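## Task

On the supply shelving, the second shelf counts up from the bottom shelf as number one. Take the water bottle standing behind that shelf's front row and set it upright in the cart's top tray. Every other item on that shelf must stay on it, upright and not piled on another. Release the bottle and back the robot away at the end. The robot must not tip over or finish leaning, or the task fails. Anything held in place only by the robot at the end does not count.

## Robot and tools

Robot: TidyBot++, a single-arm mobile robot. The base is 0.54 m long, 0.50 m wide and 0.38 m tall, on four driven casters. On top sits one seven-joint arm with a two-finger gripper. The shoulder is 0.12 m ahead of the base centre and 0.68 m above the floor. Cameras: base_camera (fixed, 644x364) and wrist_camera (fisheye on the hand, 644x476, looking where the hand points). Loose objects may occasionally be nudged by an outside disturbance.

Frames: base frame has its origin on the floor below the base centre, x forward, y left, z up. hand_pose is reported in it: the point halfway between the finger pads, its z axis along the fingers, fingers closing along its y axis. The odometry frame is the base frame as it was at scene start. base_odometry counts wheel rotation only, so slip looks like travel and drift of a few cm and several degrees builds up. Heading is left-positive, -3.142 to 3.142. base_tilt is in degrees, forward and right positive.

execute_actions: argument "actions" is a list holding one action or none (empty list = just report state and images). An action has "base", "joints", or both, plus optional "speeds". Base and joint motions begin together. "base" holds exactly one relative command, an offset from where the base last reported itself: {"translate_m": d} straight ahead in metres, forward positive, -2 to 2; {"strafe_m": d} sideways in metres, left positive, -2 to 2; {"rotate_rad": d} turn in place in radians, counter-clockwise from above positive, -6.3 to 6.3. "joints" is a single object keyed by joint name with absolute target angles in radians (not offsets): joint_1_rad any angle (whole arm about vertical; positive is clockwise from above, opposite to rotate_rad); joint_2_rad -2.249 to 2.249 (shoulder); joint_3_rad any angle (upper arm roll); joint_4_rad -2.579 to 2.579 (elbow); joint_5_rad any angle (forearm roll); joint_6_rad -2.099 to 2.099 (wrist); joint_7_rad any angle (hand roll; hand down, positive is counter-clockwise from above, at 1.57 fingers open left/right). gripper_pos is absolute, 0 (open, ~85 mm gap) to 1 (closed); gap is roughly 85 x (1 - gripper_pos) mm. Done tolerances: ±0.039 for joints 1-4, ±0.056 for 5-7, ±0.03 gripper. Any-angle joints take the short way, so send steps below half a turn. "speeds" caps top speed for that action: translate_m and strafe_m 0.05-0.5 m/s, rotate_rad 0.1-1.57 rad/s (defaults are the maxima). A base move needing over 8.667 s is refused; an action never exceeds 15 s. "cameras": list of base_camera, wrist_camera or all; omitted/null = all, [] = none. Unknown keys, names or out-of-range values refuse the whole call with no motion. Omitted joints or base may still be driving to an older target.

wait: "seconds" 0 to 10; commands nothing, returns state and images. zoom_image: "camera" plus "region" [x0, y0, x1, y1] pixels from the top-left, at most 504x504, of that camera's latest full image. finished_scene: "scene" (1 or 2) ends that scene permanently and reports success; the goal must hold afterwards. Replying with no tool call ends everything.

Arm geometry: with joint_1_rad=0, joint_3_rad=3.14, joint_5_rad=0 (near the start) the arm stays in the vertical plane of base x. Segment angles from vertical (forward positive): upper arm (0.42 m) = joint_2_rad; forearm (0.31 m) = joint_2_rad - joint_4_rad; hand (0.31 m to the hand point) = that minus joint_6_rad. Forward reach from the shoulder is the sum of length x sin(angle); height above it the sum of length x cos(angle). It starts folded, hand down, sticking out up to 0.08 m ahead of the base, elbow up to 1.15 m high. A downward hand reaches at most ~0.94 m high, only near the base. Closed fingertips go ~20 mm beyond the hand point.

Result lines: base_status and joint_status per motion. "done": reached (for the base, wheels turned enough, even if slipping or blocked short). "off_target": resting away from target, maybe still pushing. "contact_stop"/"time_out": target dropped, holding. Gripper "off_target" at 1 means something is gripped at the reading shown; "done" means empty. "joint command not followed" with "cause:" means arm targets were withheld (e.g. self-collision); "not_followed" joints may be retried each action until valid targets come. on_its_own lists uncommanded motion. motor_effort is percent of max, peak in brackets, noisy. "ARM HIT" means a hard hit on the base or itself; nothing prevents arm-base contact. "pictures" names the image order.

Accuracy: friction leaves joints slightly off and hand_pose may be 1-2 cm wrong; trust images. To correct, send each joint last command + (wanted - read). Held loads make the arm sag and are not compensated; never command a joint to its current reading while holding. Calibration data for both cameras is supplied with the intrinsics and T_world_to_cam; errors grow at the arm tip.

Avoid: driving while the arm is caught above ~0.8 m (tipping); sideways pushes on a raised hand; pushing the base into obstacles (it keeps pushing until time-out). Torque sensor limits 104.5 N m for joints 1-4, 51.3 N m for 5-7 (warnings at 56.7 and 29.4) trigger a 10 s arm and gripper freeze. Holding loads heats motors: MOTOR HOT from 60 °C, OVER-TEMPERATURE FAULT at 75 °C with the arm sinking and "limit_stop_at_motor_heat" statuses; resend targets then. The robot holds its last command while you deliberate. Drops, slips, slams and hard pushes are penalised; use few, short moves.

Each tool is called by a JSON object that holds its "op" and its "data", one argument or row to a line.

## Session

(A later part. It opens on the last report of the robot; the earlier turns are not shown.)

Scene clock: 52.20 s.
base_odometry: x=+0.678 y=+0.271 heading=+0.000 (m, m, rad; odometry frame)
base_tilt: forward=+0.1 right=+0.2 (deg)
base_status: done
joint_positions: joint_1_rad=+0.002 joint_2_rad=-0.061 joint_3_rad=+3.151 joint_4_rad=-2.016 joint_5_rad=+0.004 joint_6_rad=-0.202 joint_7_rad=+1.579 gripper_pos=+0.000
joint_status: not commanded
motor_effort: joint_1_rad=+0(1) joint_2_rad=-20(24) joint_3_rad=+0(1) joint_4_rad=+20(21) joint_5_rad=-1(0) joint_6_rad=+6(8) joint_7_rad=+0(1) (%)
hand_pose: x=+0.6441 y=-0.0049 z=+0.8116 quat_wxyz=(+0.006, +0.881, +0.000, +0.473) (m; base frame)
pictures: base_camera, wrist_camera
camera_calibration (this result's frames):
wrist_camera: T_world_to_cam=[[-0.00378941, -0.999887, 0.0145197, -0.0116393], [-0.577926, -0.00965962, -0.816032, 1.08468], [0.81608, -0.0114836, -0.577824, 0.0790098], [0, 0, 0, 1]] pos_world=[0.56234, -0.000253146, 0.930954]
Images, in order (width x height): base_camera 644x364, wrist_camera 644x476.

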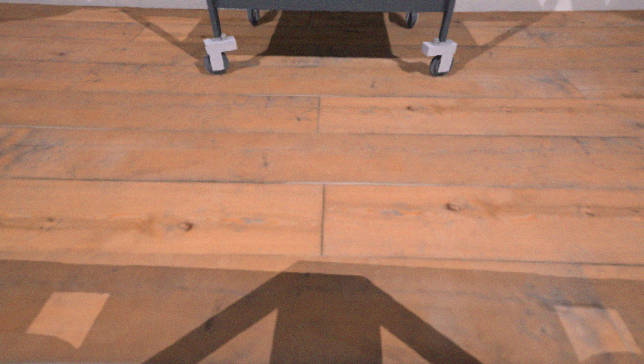

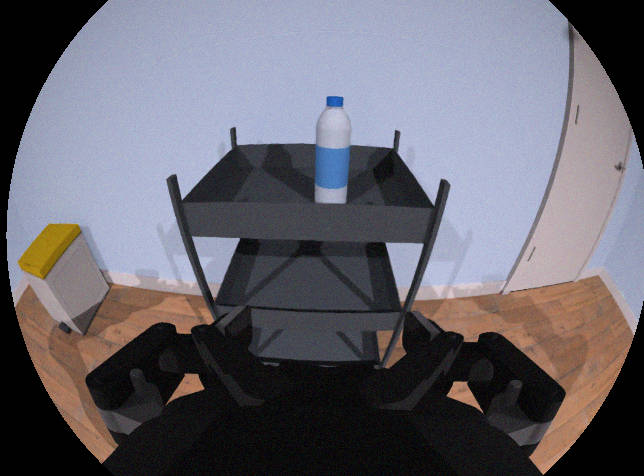

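Quick check of the shelf in case something got pushed over.

{"op": "execute_actions", "data": {
  "actions": [
    {"joints":{"joint_1_rad":-1.0,"joint_6_rad":0.1}}
  ],
  "cameras": ["wrist_camera"]
}}

Scene clock: 54.70 s.
base_odometry: x=+0.678 y=+0.271 heading=+0.000 (m, m, rad; odometry frame)
base_tilt: forward=+0.1 right=+0.1 (deg)
base_status: not commanded
joint_positions: joint_1_rad=-0.988 joint_2_rad=-0.061 joint_3_rad=+3.151 joint_4_rad=-2.016 joint_5_rad=+0.004 joint_6_rad=+0.078 joint_7_rad=+1.579 gripper_pos=+0.000
joint_status: all done
motor_effort: joint_1_rad=+0(1) joint_2_rad=-20(21) joint_3_rad=+0(1) joint_4_rad=+20(20) joint_5_rad=-1(1) joint_6_rad=+8(8) joint_7_rad=-1(1) (%)
hand_pose: x=+0.4319 y=+0.4676 z=+0.8899 quat_wxyz=(-0.275, +0.710, +0.384, +0.523) (m; base frame)
pictures: wrist_camera
camera_calibration (this result's frames):
wrist_camera: T_world_to_cam=[[0.831947, -0.554632, 0.0157276, -0.111391], [-0.170753, -0.282894, -0.94383, 1.09609], [0.527927, 0.782531, -0.330058, -0.164459], [0, 0, 0, 1]] pos_world=[0.366655, 0.376992, 0.981996]
Images, in order (width x height): wrist_camera 644x476.

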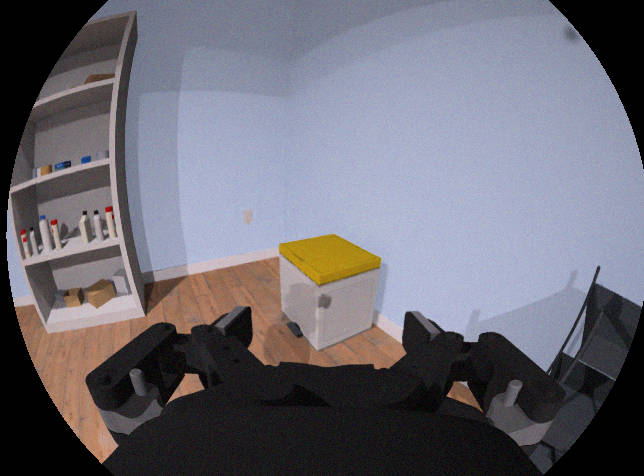

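{"op": "finished_scene", "data": {
  "scene": 1
}}

The scene is finished: the task was done.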